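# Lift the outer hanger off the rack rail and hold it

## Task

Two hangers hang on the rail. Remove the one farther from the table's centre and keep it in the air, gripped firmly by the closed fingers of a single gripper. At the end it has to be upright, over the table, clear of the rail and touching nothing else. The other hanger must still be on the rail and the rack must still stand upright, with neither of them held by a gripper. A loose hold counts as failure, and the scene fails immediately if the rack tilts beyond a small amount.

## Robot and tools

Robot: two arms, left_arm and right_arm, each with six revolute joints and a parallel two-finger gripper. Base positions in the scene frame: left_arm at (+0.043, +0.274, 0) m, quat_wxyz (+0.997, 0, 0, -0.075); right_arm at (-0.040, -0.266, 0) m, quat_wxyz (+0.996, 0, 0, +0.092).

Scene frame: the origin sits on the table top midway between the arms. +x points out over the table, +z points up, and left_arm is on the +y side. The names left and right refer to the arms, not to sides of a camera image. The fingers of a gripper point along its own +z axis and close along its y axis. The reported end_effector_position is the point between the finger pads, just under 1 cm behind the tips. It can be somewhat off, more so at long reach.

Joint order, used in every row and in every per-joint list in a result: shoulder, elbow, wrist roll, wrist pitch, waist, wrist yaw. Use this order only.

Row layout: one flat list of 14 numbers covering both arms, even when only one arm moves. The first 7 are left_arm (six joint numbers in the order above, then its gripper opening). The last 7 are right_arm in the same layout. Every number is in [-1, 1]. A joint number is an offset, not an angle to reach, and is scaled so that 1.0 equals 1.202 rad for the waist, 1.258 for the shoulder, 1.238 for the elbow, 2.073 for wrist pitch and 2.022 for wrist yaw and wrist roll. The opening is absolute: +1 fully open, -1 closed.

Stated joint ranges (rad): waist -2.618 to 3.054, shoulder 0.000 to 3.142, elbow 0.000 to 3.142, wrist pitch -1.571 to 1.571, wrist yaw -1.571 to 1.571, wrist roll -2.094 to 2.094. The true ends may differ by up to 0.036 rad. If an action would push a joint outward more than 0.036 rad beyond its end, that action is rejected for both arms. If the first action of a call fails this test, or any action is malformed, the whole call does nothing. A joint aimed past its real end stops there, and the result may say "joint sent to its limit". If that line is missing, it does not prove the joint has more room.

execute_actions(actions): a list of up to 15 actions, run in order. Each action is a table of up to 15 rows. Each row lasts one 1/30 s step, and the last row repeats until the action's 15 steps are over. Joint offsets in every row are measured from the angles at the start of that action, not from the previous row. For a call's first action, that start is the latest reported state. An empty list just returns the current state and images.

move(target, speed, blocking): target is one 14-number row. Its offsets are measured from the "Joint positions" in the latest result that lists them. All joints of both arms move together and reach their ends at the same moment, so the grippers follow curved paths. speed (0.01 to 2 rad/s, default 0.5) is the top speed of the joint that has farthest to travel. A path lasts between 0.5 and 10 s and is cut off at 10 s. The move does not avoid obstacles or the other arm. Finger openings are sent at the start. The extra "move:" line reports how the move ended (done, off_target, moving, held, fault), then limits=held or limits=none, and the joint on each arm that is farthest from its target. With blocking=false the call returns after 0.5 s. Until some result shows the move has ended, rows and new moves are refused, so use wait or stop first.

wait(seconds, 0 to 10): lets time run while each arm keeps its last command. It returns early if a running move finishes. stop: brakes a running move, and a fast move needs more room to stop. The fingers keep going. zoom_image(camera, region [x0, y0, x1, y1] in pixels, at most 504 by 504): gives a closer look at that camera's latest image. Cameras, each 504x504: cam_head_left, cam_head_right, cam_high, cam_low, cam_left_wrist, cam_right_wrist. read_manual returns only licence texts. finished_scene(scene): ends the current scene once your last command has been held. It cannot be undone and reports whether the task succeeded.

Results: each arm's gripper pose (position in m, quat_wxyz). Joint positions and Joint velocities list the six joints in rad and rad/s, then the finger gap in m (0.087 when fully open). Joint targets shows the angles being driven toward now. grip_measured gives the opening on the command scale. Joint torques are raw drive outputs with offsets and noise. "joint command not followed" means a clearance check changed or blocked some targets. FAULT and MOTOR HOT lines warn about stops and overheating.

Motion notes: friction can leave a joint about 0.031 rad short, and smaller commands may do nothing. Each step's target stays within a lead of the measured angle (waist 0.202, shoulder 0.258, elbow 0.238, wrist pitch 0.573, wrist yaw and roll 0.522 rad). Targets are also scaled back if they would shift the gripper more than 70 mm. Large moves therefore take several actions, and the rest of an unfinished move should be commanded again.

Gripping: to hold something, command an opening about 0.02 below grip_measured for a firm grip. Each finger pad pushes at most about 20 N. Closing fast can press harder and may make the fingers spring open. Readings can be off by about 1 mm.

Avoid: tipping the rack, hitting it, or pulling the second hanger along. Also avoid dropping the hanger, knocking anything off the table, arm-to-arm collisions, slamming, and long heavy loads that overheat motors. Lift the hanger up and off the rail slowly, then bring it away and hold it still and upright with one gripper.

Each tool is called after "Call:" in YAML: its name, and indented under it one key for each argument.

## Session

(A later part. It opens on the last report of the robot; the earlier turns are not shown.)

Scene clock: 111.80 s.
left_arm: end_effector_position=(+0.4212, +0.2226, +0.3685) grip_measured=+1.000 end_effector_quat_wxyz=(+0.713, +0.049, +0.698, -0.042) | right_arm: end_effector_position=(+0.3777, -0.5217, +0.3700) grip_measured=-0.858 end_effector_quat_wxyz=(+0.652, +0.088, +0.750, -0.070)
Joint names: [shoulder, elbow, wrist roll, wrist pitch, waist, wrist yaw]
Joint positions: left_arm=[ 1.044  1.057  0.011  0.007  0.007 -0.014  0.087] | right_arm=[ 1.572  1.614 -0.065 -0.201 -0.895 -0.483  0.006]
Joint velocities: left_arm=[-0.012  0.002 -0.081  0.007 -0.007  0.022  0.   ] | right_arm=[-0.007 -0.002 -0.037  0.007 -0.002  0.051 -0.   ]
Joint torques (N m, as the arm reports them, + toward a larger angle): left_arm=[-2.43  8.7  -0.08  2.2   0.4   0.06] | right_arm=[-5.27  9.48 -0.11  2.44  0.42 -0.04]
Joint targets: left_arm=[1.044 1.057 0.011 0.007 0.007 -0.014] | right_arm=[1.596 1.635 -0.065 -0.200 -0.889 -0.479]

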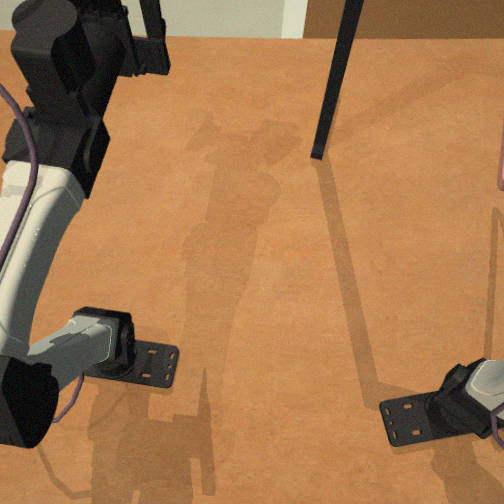

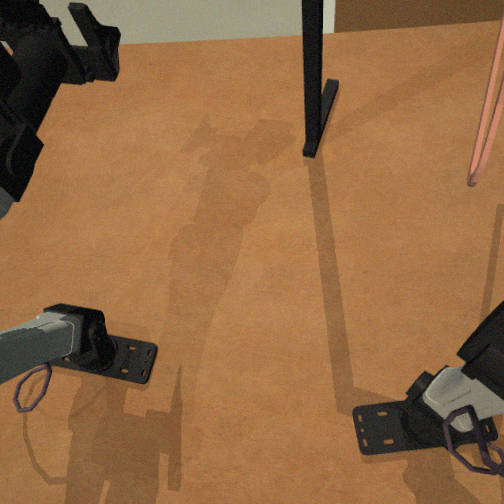

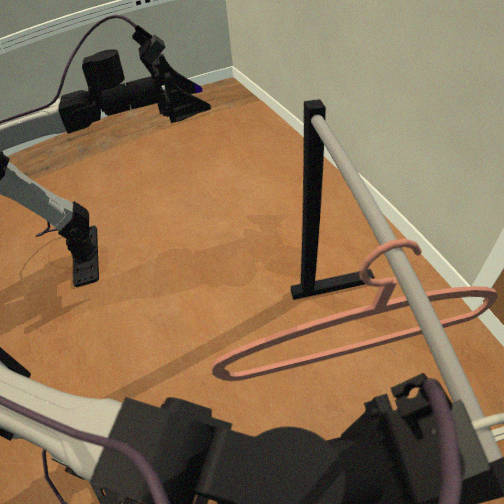

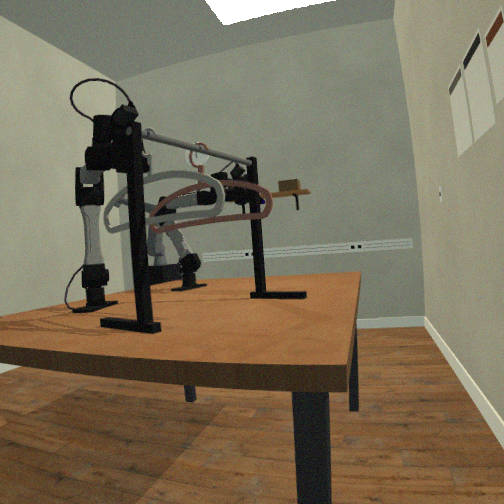

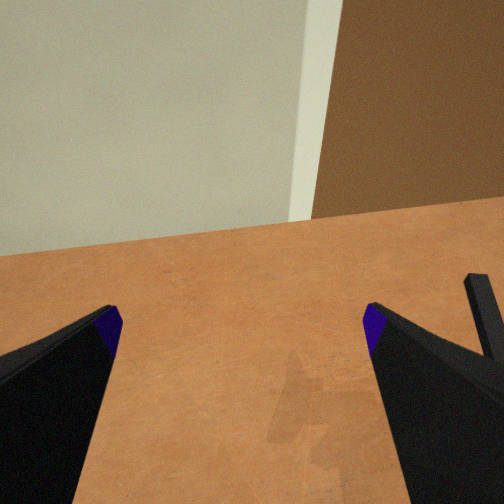

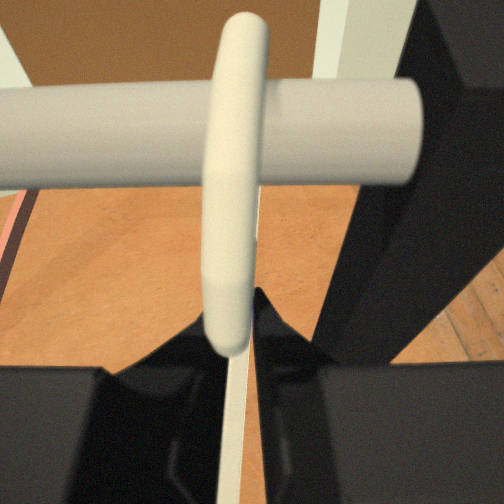

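Call:
execute_actions:
  actions:
    - [[0,0,0,0,0,0,1, 0.019,0.017,0,0,0.005,0.002,-0.8],[0,0,0,0,0,0,1, 0.019,0.017,0,0,0.005,0.002,-0.75],[0,0,0,0,0,0,1, 0.019,0.017,0,0,0.005,0.002,-0.7],[0,0,0,0,0,0,1, 0.019,0.017,0,0,0.005,0.002,-0.65],[0,0,0,0,0,0,1, 0.019,0.017,0,0,0.005,0.002,-0.6],[0,0,0,0,0,0,1, 0.019,0.017,0,0,0.005,0.002,-0.55],[0,0,0,0,0,0,1, 0.022,0.020,0,0,0.007,0.003,-0.55],[0,0,0,0,0,0,1, 0.025,0.023,0,0,0.008,0.004,-0.55],[0,0,0,0,0,0,1, 0.028,0.026,0,0,0.010,0.005,-0.55],[0,0,0,0,0,0,1, 0.031,0.029,0,0,0.011,0.006,-0.55],[0,0,0,0,0,0,1, 0.034,0.032,0,0,0.013,0.007,-0.55],[0,0,0,0,0,0,1, 0.037,0.034,0,0,0.014,0.008,-0.55],[0,0,0,0,0,0,1, 0.040,0.036,0,0,0.016,0.008,-0.55],[0,0,0,0,0,0,1, 0.043,0.038,0,0,0.017,0.008,-0.55]]

Call:
wait:
  seconds: 0.5

Call:
zoom_image:
  camera: "cam_low"
  region: [90, 110, 190, 210]

Scene clock: 120.93 s.
left_arm: end_effector_position=(+0.4212, +0.2226, +0.3684) grip_measured=+1.000 end_effector_quat_wxyz=(+0.713, +0.049, +0.698, -0.042) | right_arm: end_effector_position=(+0.3848, -0.5225, +0.3716) grip_measured=-0.550 end_effector_quat_wxyz=(+0.653, +0.085, +0.749, -0.070)
Joint names: [shoulder, elbow, wrist roll, wrist pitch, waist, wrist yaw]
Joint positions: left_arm=[ 1.044  1.057  0.011  0.007  0.007 -0.014  0.087] | right_arm=[ 1.595  1.64  -0.065 -0.2   -0.885 -0.477  0.02 ]
Joint velocities: left_arm=[-0.002 -0.012 -0.022  0.007 -0.002  0.037  0.   ] | right_arm=[ 0.076  0.037  0.051 -0.022  0.066  0.007 -0.   ]
Joint torques (N m, as the arm reports them, + toward a larger angle): left_arm=[-2.44  8.72 -0.08  2.2   0.37  0.07] | right_arm=[-5.44  9.33 -0.12  2.45  0.41  0.  ]
Joint targets: left_arm=[1.044 1.057 0.011 0.007 0.007 -0.014] | right_arm=[1.626 1.661 -0.065 -0.200 -0.875 -0.466]

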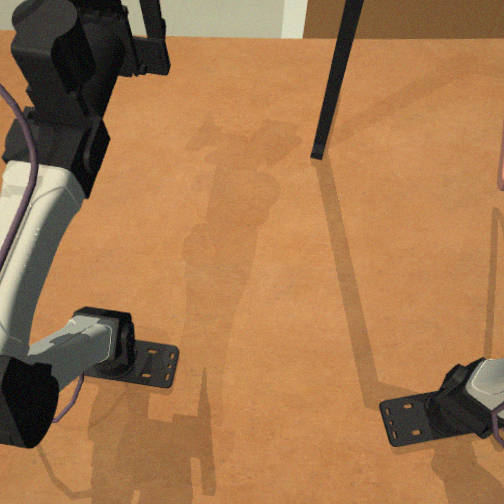

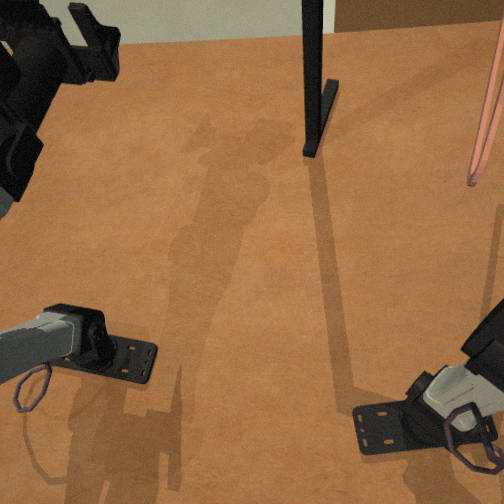

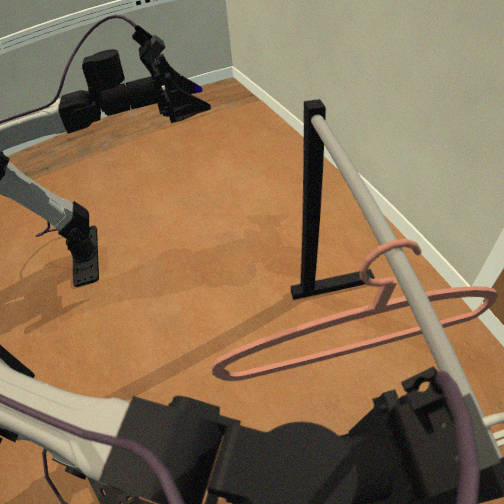

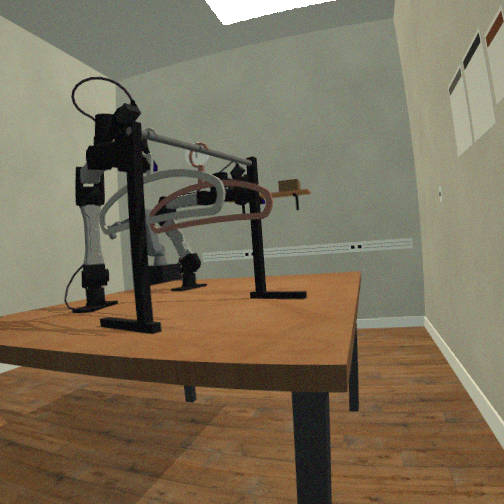

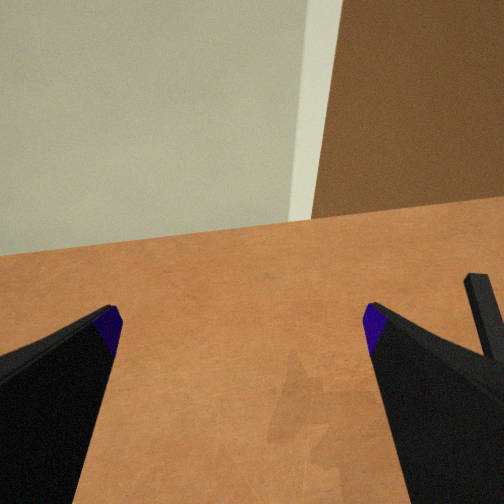

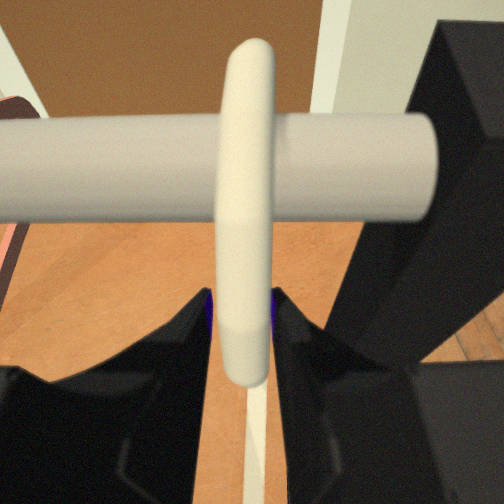

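Scene clock: 121.43 s.
left_arm: end_effector_position=(+0.4212, +0.2226, +0.3684) grip_measured=+1.000 end_effector_quat_wxyz=(+0.713, +0.049, +0.698, -0.042) | right_arm: end_effector_position=(+0.3868, -0.5230, +0.3686) grip_measured=-0.550 end_effector_quat_wxyz=(+0.651, +0.086, +0.751, -0.069)
Joint names: [shoulder, elbow, wrist roll, wrist pitch, waist, wrist yaw]
Joint positions: left_arm=[ 1.044  1.057  0.011  0.007  0.007 -0.014  0.087] | right_arm=[ 1.603  1.641 -0.065 -0.2   -0.883 -0.475  0.02 ]
Joint velocities: left_arm=[-0.007 -0.007 -0.007 -0.007  0.012 -0.051  0.   ] | right_arm=[ 0.012 -0.007 -0.066 -0.022  0.002 -0.007  0.   ]
Joint torques (N m, as the arm reports them, + toward a larger angle): left_arm=[-2.44  8.71 -0.08  2.2   0.38  0.07] | right_arm=[-5.64  9.45 -0.13  2.44  0.54 -0.05]
Joint targets: left_arm=[1.044 1.057 0.011 0.007 0.007 -0.014] | right_arm=[1.626 1.661 -0.065 -0.200 -0.875 -0.466]
wait: 0.50 s; at rest by 0.27 s

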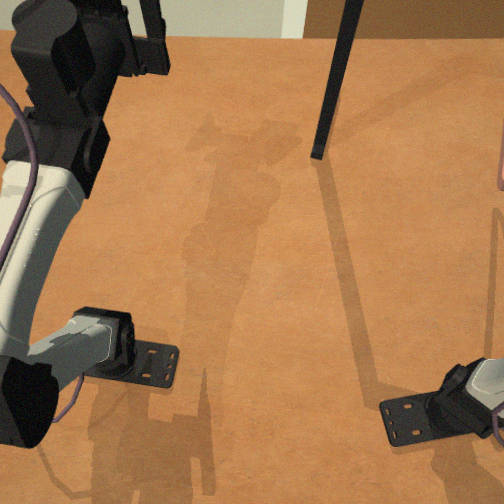

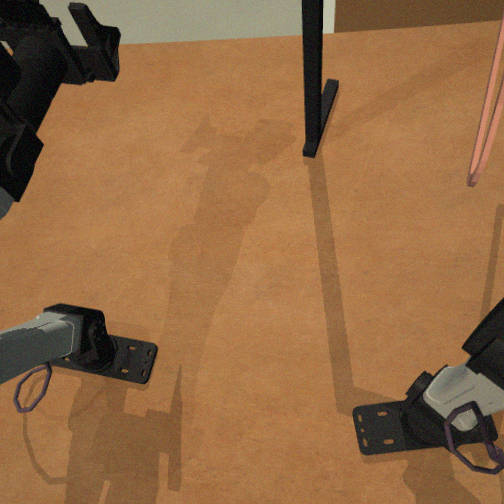

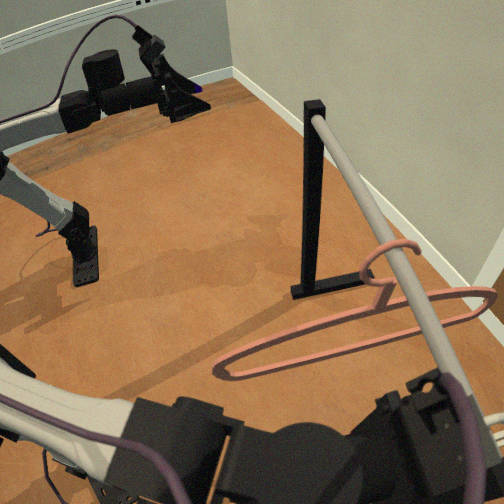

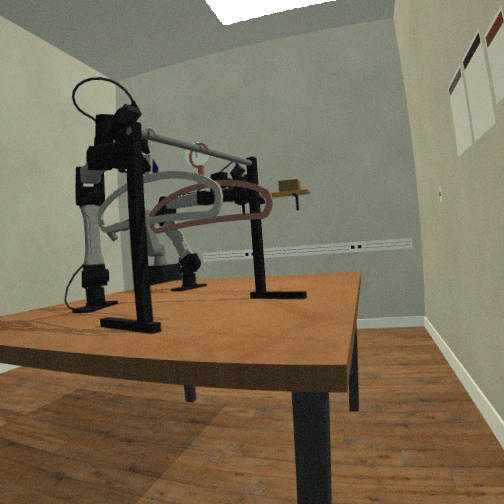

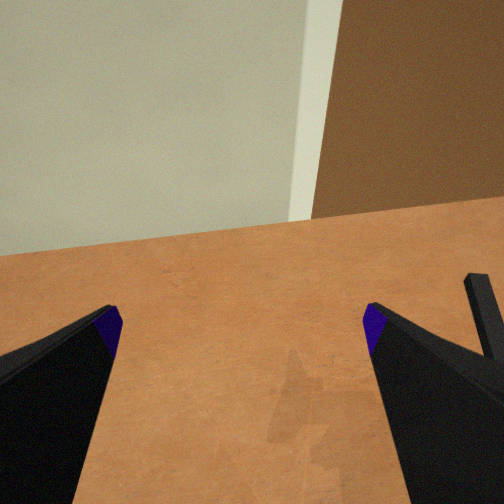

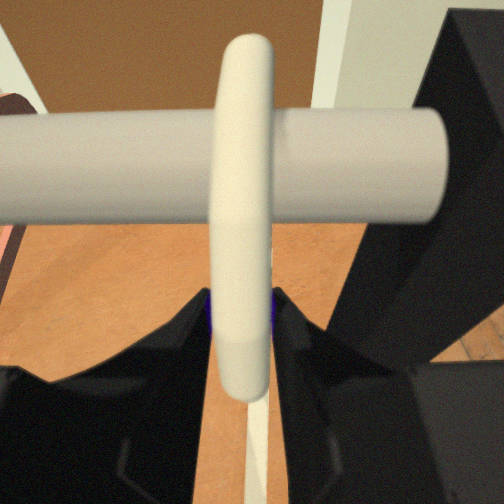

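Region (90, 110, 190, 210) of cam_low's 504x504 image, scaled by 5.040, with more detail than that image has.

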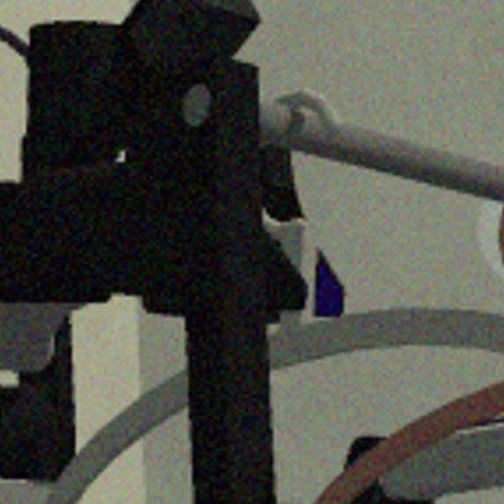

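Call:
execute_actions:
  actions:
    - [[0,0,0,0,0,0,1, 0.018,0.016,0,0,0.006,0.004,-0.58],[0,0,0,0,0,0,1, 0.018,0.016,0,0,0.006,0.004,-0.61],[0,0,0,0,0,0,1, 0.018,0.016,0,0,0.006,0.004,-0.64],[0,0,0,0,0,0,1, 0.018,0.016,0,0,0.006,0.004,-0.67],[0,0,0,0,0,0,1, 0.018,0.016,0,0,0.006,0.004,-0.70],[0,0,0,0,0,0,1, 0.018,0.016,0,0,0.006,0.004,-0.73],[0,0,0,0,0,0,1, 0.018,0.016,0,0,0.006,0.004,-0.76],[0,0,0,0,0,0,1, 0.018,0.016,0,0,0.006,0.004,-0.78],[0,0,0,0,0,0,1, 0.018,0.016,0,0,0.006,0.004,-0.80],[0,0,0,0,0,0,1, 0.018,0.016,0,0,0.006,0.004,-0.82],[0,0,0,0,0,0,1, 0.018,0.016,0,0,0.006,0.004,-0.84],[0,0,0,0,0,0,1, 0.018,0.016,0,0,0.006,0.004,-0.86],[0,0,0,0,0,0,1, 0.018,0.016,0,0,0.006,0.004,-0.88],[0,0,0,0,0,0,1, 0.018,0.016,0,0,0.006,0.004,-0.9]]

Call:
zoom_image:
  camera: "cam_low"
  region: [90, 110, 190, 210]

Scene clock: 128.27 s.
left_arm: end_effector_position=(+0.4212, +0.2226, +0.3683) grip_measured=+1.000 end_effector_quat_wxyz=(+0.713, +0.049, +0.698, -0.042) | right_arm: end_effector_position=(+0.3867, -0.5235, +0.3685) grip_measured=-0.852 end_effector_quat_wxyz=(+0.651, +0.087, +0.751, -0.070)
Joint names: [shoulder, elbow, wrist roll, wrist pitch, waist, wrist yaw]
Joint positions: left_arm=[ 1.044  1.057  0.011  0.006  0.007 -0.014  0.087] | right_arm=[ 1.603  1.641 -0.066 -0.2   -0.883 -0.472  0.006]
Joint velocities: left_arm=[-0.002 -0.012  0.051 -0.007 -0.002  0.007  0.   ] | right_arm=[-0.002  0.012  0.007  0.007 -0.007  0.022 -0.001]
Joint torques (N m, as the arm reports them, + toward a larger angle): left_arm=[-2.43  8.72 -0.09  2.2   0.37  0.07] | right_arm=[-5.65  9.48 -0.12  2.46  0.5  -0.03]
Joint targets: left_arm=[1.044 1.057 0.011 0.007 0.007 -0.014] | right_arm=[1.625 1.661 -0.065 -0.200 -0.875 -0.466]

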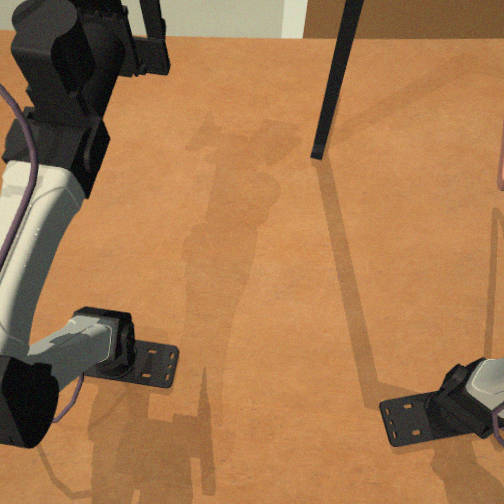

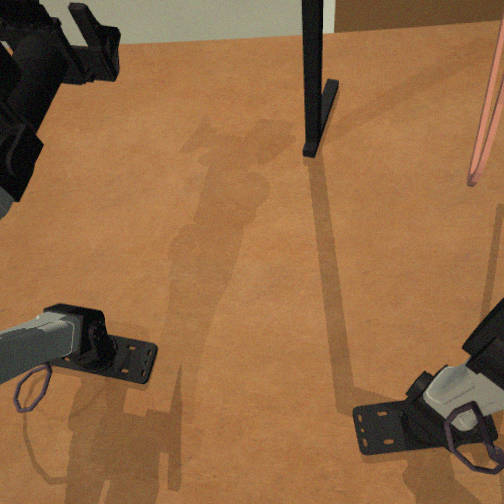

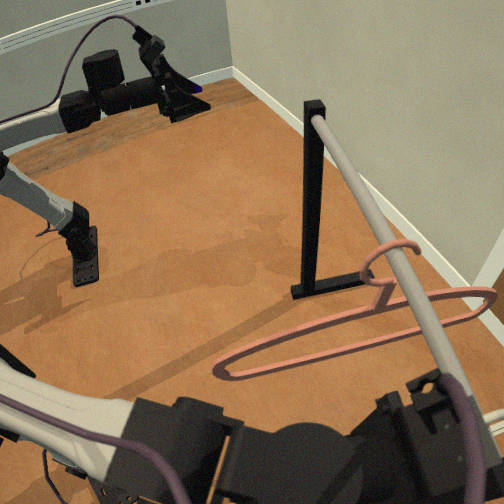

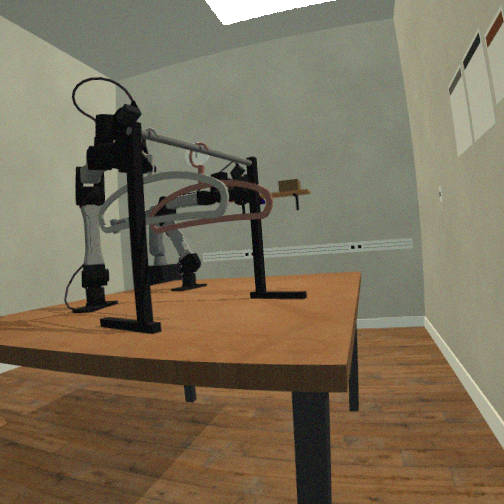

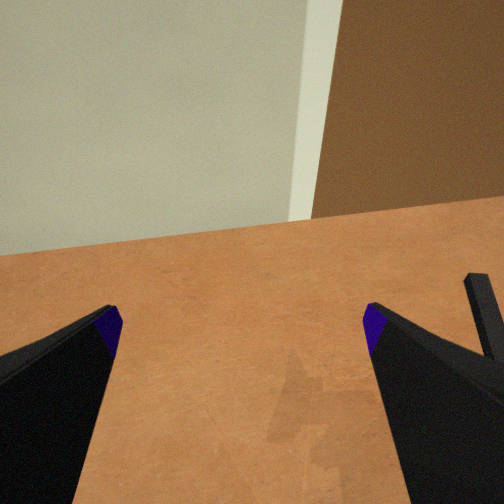

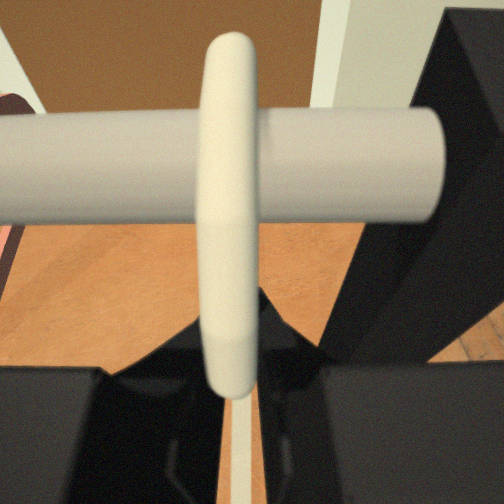

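Region (90, 110, 190, 210) of cam_low's 504x504 image, scaled by 5.040, with more detail than that image has.

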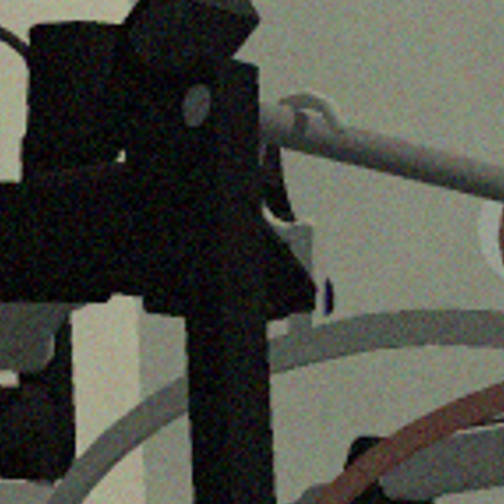

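Call:
move:
  target: [0,0,0,0,0,0,1, 0.022,0.091,0,-0.042,0.006,0.003,-0.9]
  speed: 0.15

Call:
zoom_image:
  camera: "cam_low"
  region: [90, 110, 190, 210]

Scene clock: 133.90 s.
left_arm: end_effector_position=(+0.4212, +0.2226, +0.3681) grip_measured=+1.000 end_effector_quat_wxyz=(+0.713, +0.049, +0.699, -0.042) | right_arm: end_effector_position=(+0.3812, -0.5189, +0.3898) grip_measured=-0.852 end_effector_quat_wxyz=(+0.651, +0.087, +0.751, -0.070)
Joint names: [shoulder, elbow, wrist roll, wrist pitch, waist, wrist yaw]
Joint positions: left_arm=[ 1.044  1.057  0.011  0.005  0.007 -0.014  0.087] | right_arm=[ 1.603  1.73  -0.066 -0.289 -0.883 -0.472  0.006]
Joint velocities: left_arm=[ 0.007  0.002  0.037 -0.037 -0.002  0.022  0.   ] | right_arm=[-0.012  0.017 -0.022  0.081 -0.002 -0.037  0.   ]
Joint torques (N m, as the arm reports them, + toward a larger angle): left_arm=[-2.43  8.72 -0.09  2.2   0.38  0.07] | right_arm=[-5.15  9.52 -0.12  2.48  0.52 -0.02]
Joint targets: left_arm=[1.044 1.057 0.011 0.006 0.007 -0.014] | right_arm=[1.630 1.753 -0.066 -0.287 -0.875 -0.466]
move: off_target (right_arm); limits=none; left_arm: farthest joint: the wrist pitch, 0.001 radians from its target (0.000 radians at the start); right_arm: farthest joint: the shoulder, 0.028 radians from its target (0.028 radians at the start)

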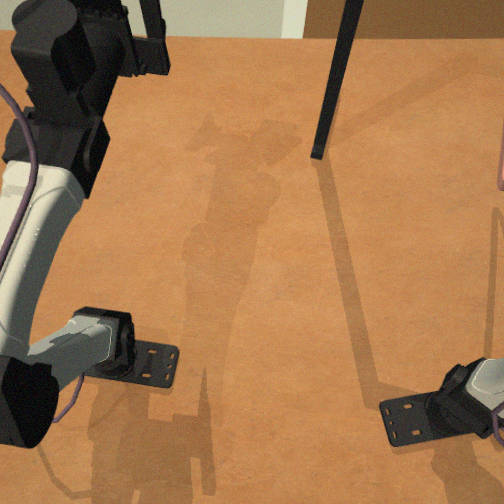

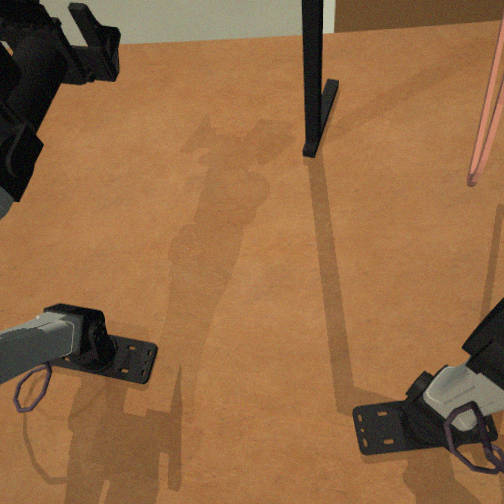

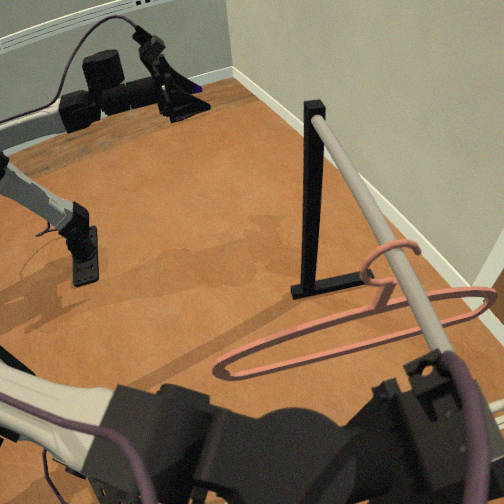

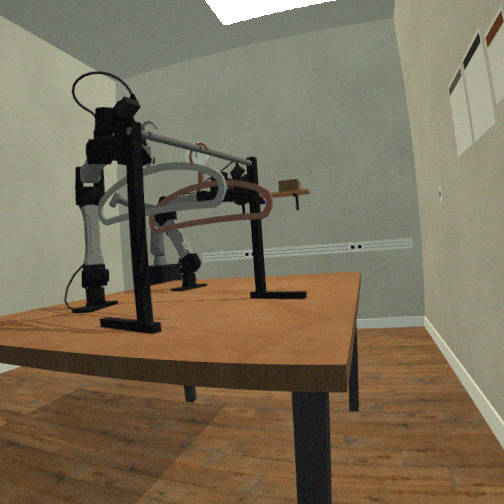

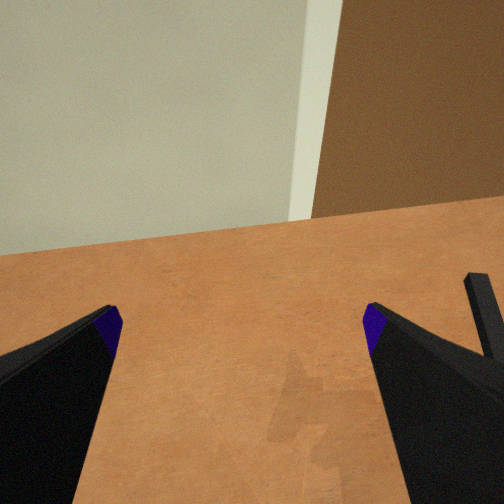

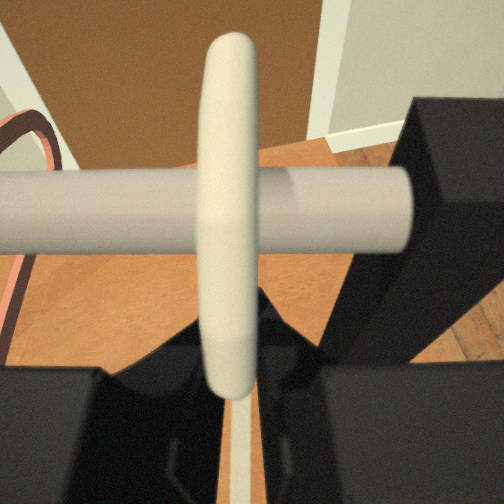

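Region (90, 110, 190, 210) of cam_low's 504x504 image, scaled by 5.040, with more detail than that image has.

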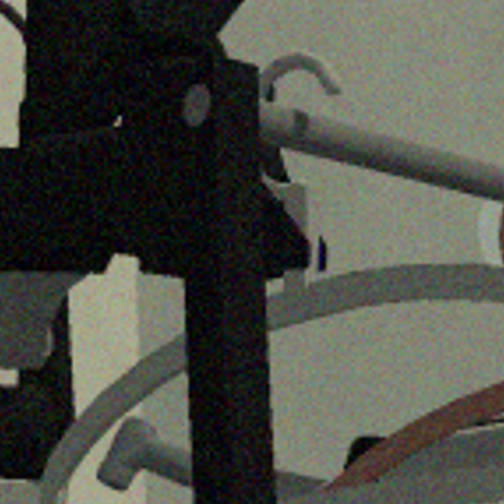

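Call:
move:
  target: [0,0,0,0,0,0,1, -0.173,-0.137,-0.013,-0.013,-0.099,-0.059,-0.9]
  speed: 0.2

Scene clock: 164.80 s.
left_arm: end_effector_position=(+0.4211, +0.2226, +0.3680) grip_measured=+1.000 end_effector_quat_wxyz=(+0.712, +0.049, +0.699, -0.042) | right_arm: end_effector_position=(+0.3178, -0.5064, +0.4057) grip_measured=-0.852 end_effector_quat_wxyz=(+0.661, +0.079, +0.742, -0.079)
Joint names: [shoulder, elbow, wrist roll, wrist pitch, waist, wrist yaw]
Joint positions: left_arm=[ 1.044  1.057  0.011  0.005  0.007 -0.014  0.087] | right_arm=[ 1.404  1.586 -0.087 -0.318 -0.994 -0.581  0.006]
Joint velocities: left_arm=[-0.002  0.002  0.11  -0.007 -0.012 -0.007  0.   ] | right_arm=[-0.007 -0.017  0.037 -0.022 -0.002 -0.081 -0.001]
Joint torques (N m, as the arm reports them, + toward a larger angle): left_arm=[-2.44  8.72 -0.08  2.2   0.39  0.08] | right_arm=[-6.61  6.03 -0.16  2.43 -0.83 -0.18]
Joint targets: left_arm=[1.044 1.057 0.011 0.006 0.007 -0.014] | right_arm=[1.385 1.561 -0.092 -0.316 -1.001 -0.591]
move: off_target (right_arm); limits=none; left_arm: farthest joint: the waist, 0.000 radians from its target (0.000 radians at the start); right_arm: farthest joint: the elbow, 0.025 radians from its target (0.170 radians at the start)

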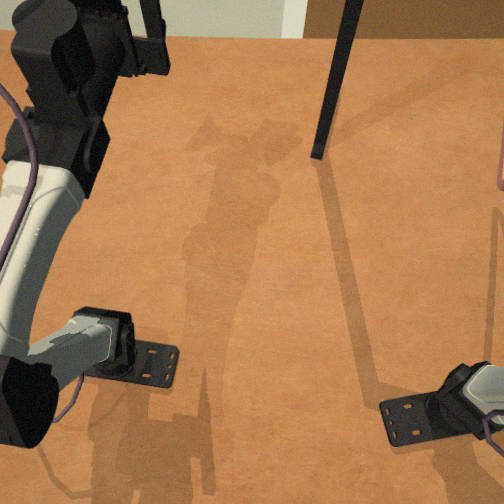

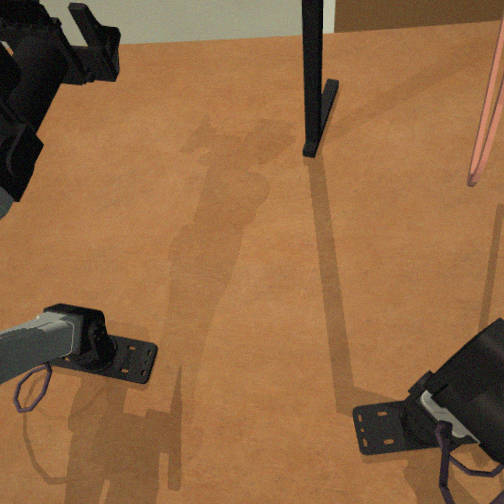

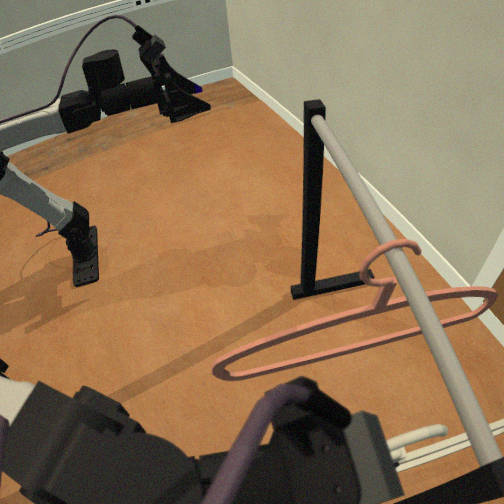

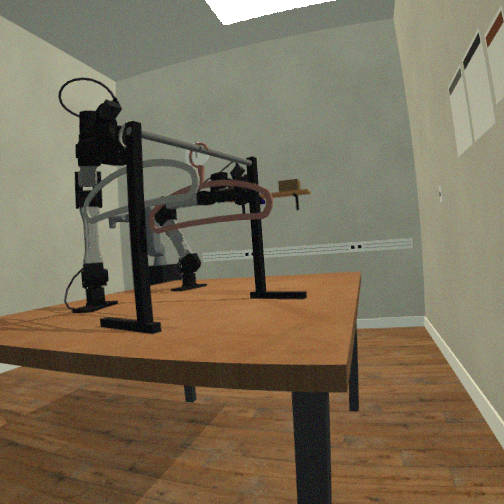

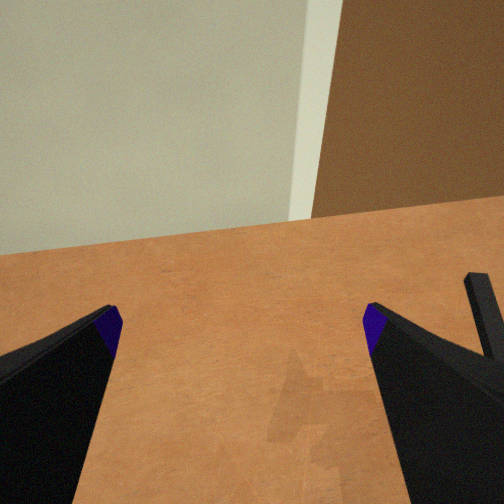

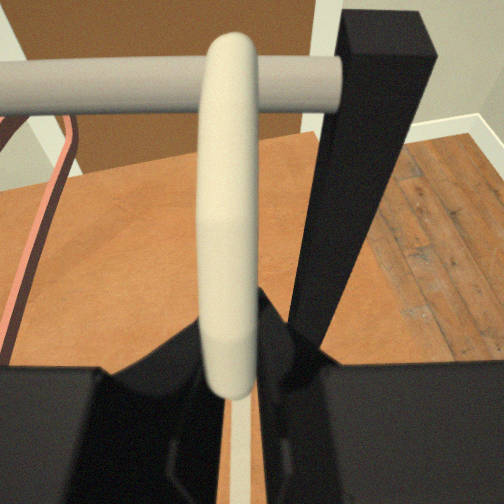

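Call:
move:
  target: [0,0,0,0,0,0,1, -0.269,-0.149,-0.061,-0.130,-0.330,-0.196,-0.9]
  speed: 0.35

Scene clock: 172.23 s.
left_arm: end_effector_position=(+0.4211, +0.2226, +0.3680) grip_measured=+1.000 end_effector_quat_wxyz=(+0.712, +0.049, +0.699, -0.042) | right_arm: end_effector_position=(+0.1890, -0.4689, +0.4028) grip_measured=-0.852 end_effector_quat_wxyz=(+0.653, +0.080, +0.750, -0.073)
Joint names: [shoulder, elbow, wrist roll, wrist pitch, waist, wrist yaw]
Joint positions: left_arm=[ 1.044  1.057  0.011  0.005  0.007 -0.014  0.087] | right_arm=[ 1.084  1.427 -0.205 -0.585 -1.382 -0.966  0.006]
Joint velocities: left_arm=[-0.002  0.002  0.007  0.007  0.012 -0.051  0.   ] | right_arm=[-0.002 -0.002 -0.037 -0.037  0.007 -0.022 -0.   ]
Joint torques (N m, as the arm reports them, + toward a larger angle): left_arm=[-2.46  8.71 -0.09  2.2   0.4   0.07] | right_arm=[-3.24  5.32 -0.16  2.15 -0.91 -0.28]
Joint targets: left_arm=[1.044 1.057 0.011 0.005 0.007 -0.014] | right_arm=[1.066 1.401 -0.210 -0.587 -1.390 -0.977]
move: off_target (right_arm); limits=none; left_arm: farthest joint: the waist, 0.000 radians from its target (0.000 radians at the start); right_arm: farthest joint: the elbow, 0.026 radians from its target (0.184 radians at the start)

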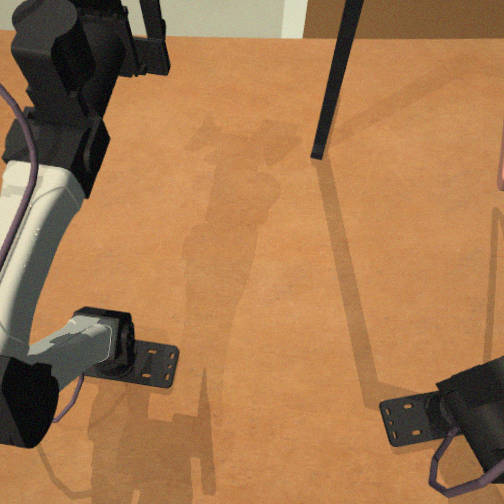

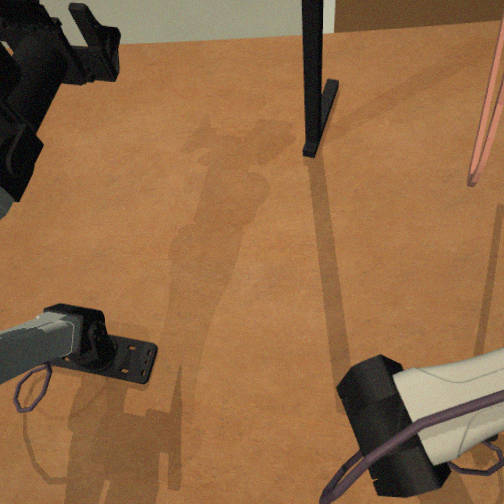

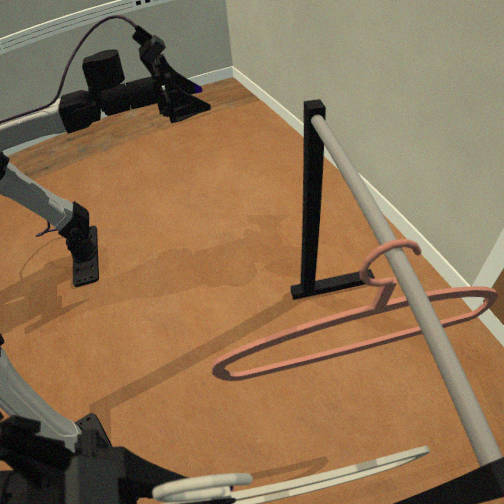

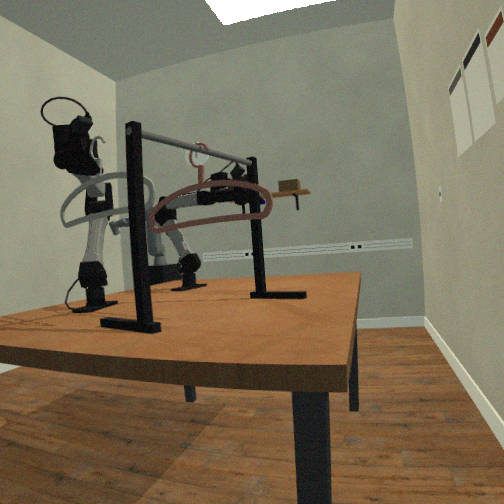

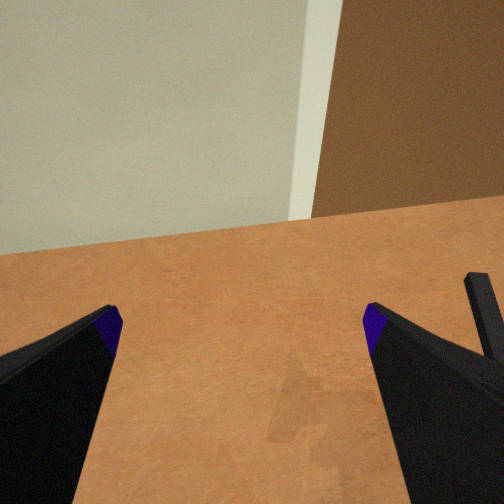

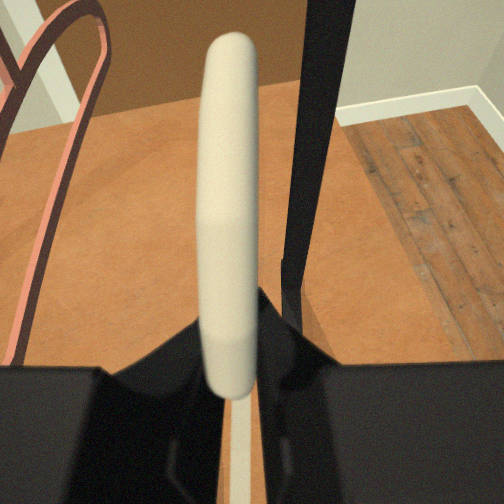

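Call:
move:
  target: [0,0,0,0,0,0,1, -0.035,-0.030,-0.095,-0.084,-0.338,-0.198,-0.9]
  speed: 0.4

Call:
zoom_image:
  camera: "cam_low"
  region: [0, 80, 250, 330]

Scene clock: 176.87 s.
left_arm: end_effector_position=(+0.4211, +0.2226, +0.3678) grip_measured=+1.000 end_effector_quat_wxyz=(+0.712, +0.049, +0.699, -0.042) | right_arm: end_effector_position=(+0.1224, -0.4723, +0.3998) grip_measured=-0.852 end_effector_quat_wxyz=(+0.672, +0.083, +0.732, -0.077)
Joint names: [shoulder, elbow, wrist roll, wrist pitch, waist, wrist yaw]
Joint positions: left_arm=[ 1.044  1.057  0.011  0.004  0.007 -0.014  0.087] | right_arm=[ 1.06   1.413 -0.392 -0.753 -1.779 -1.352  0.006]
Joint velocities: left_arm=[-0.012 -0.002 -0.051 -0.007  0.007 -0.066  0.   ] | right_arm=[-0.007  0.002  0.022 -0.051 -0.022 -0.022  0.001]
Joint torques (N m, as the arm reports them, + toward a larger angle): left_arm=[-2.44  8.72 -0.08  2.2   0.39  0.07] | right_arm=[-2.87  5.24 -0.16  1.77 -0.91 -0.4 ]
Joint targets: left_arm=[1.044 1.057 0.011 0.004 0.007 -0.014] | right_arm=[1.040 1.390 -0.397 -0.759 -1.788 -1.366]
move: off_target (right_arm); limits=none; left_arm: farthest joint: the wrist pitch, 0.001 radians from its target (0.000 radians at the start); right_arm: farthest joint: the elbow, 0.024 radians from its target (0.037 radians at the start)

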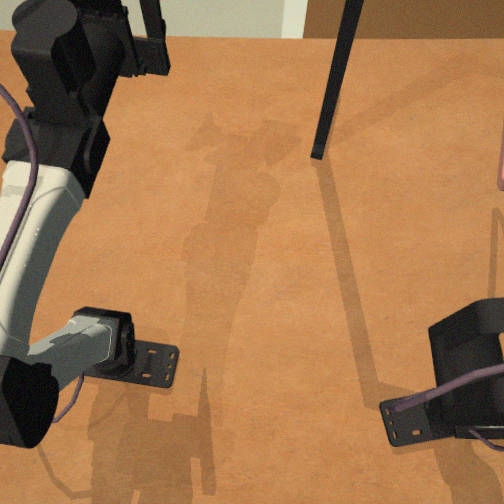

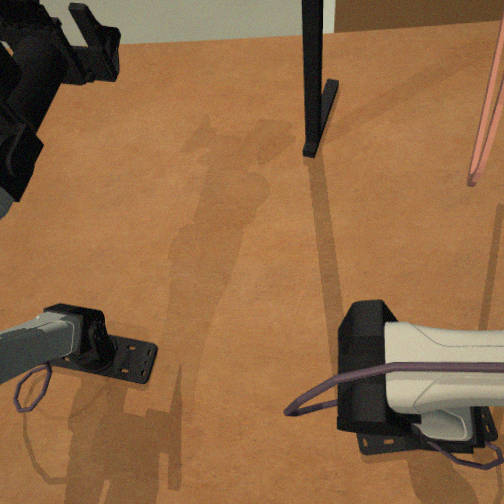

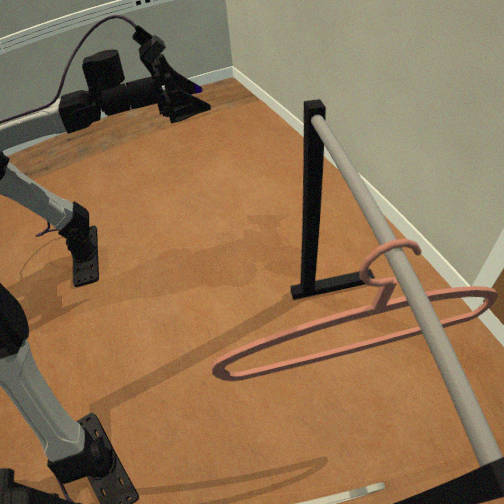

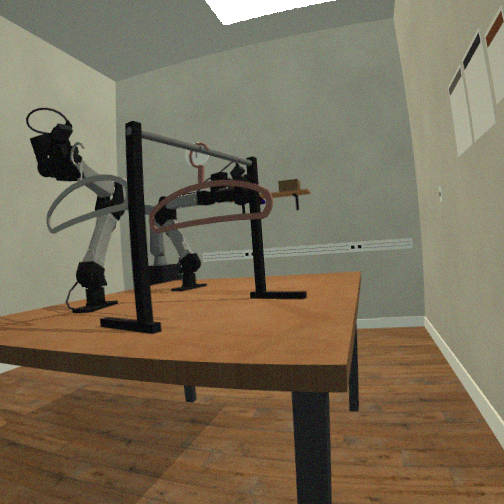

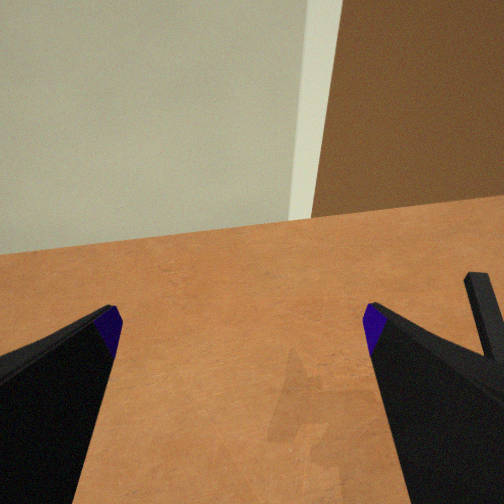

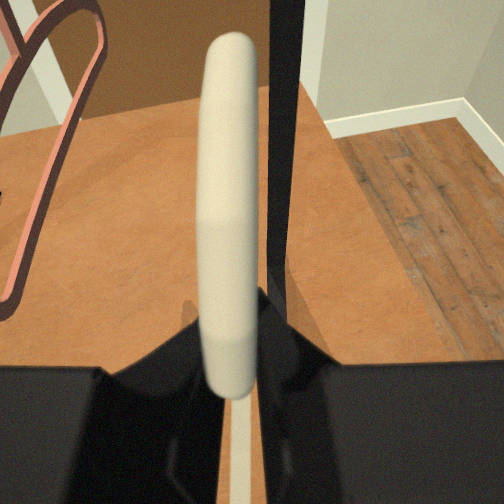

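Region (0, 80, 250, 330) of cam_low's 504x504 image, scaled by 2.016, with more detail than that image has.

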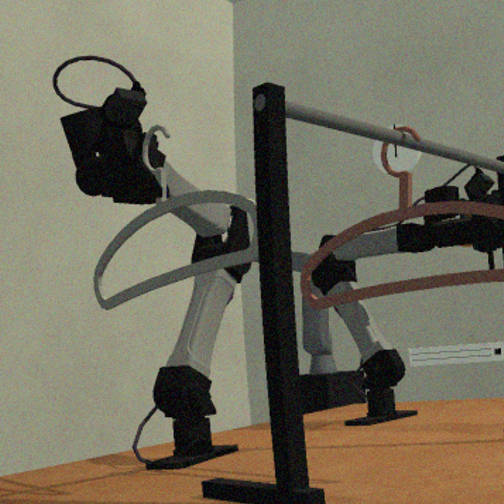

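Call:
finished_scene:
  scene: 1

The scene is finished: the task was done.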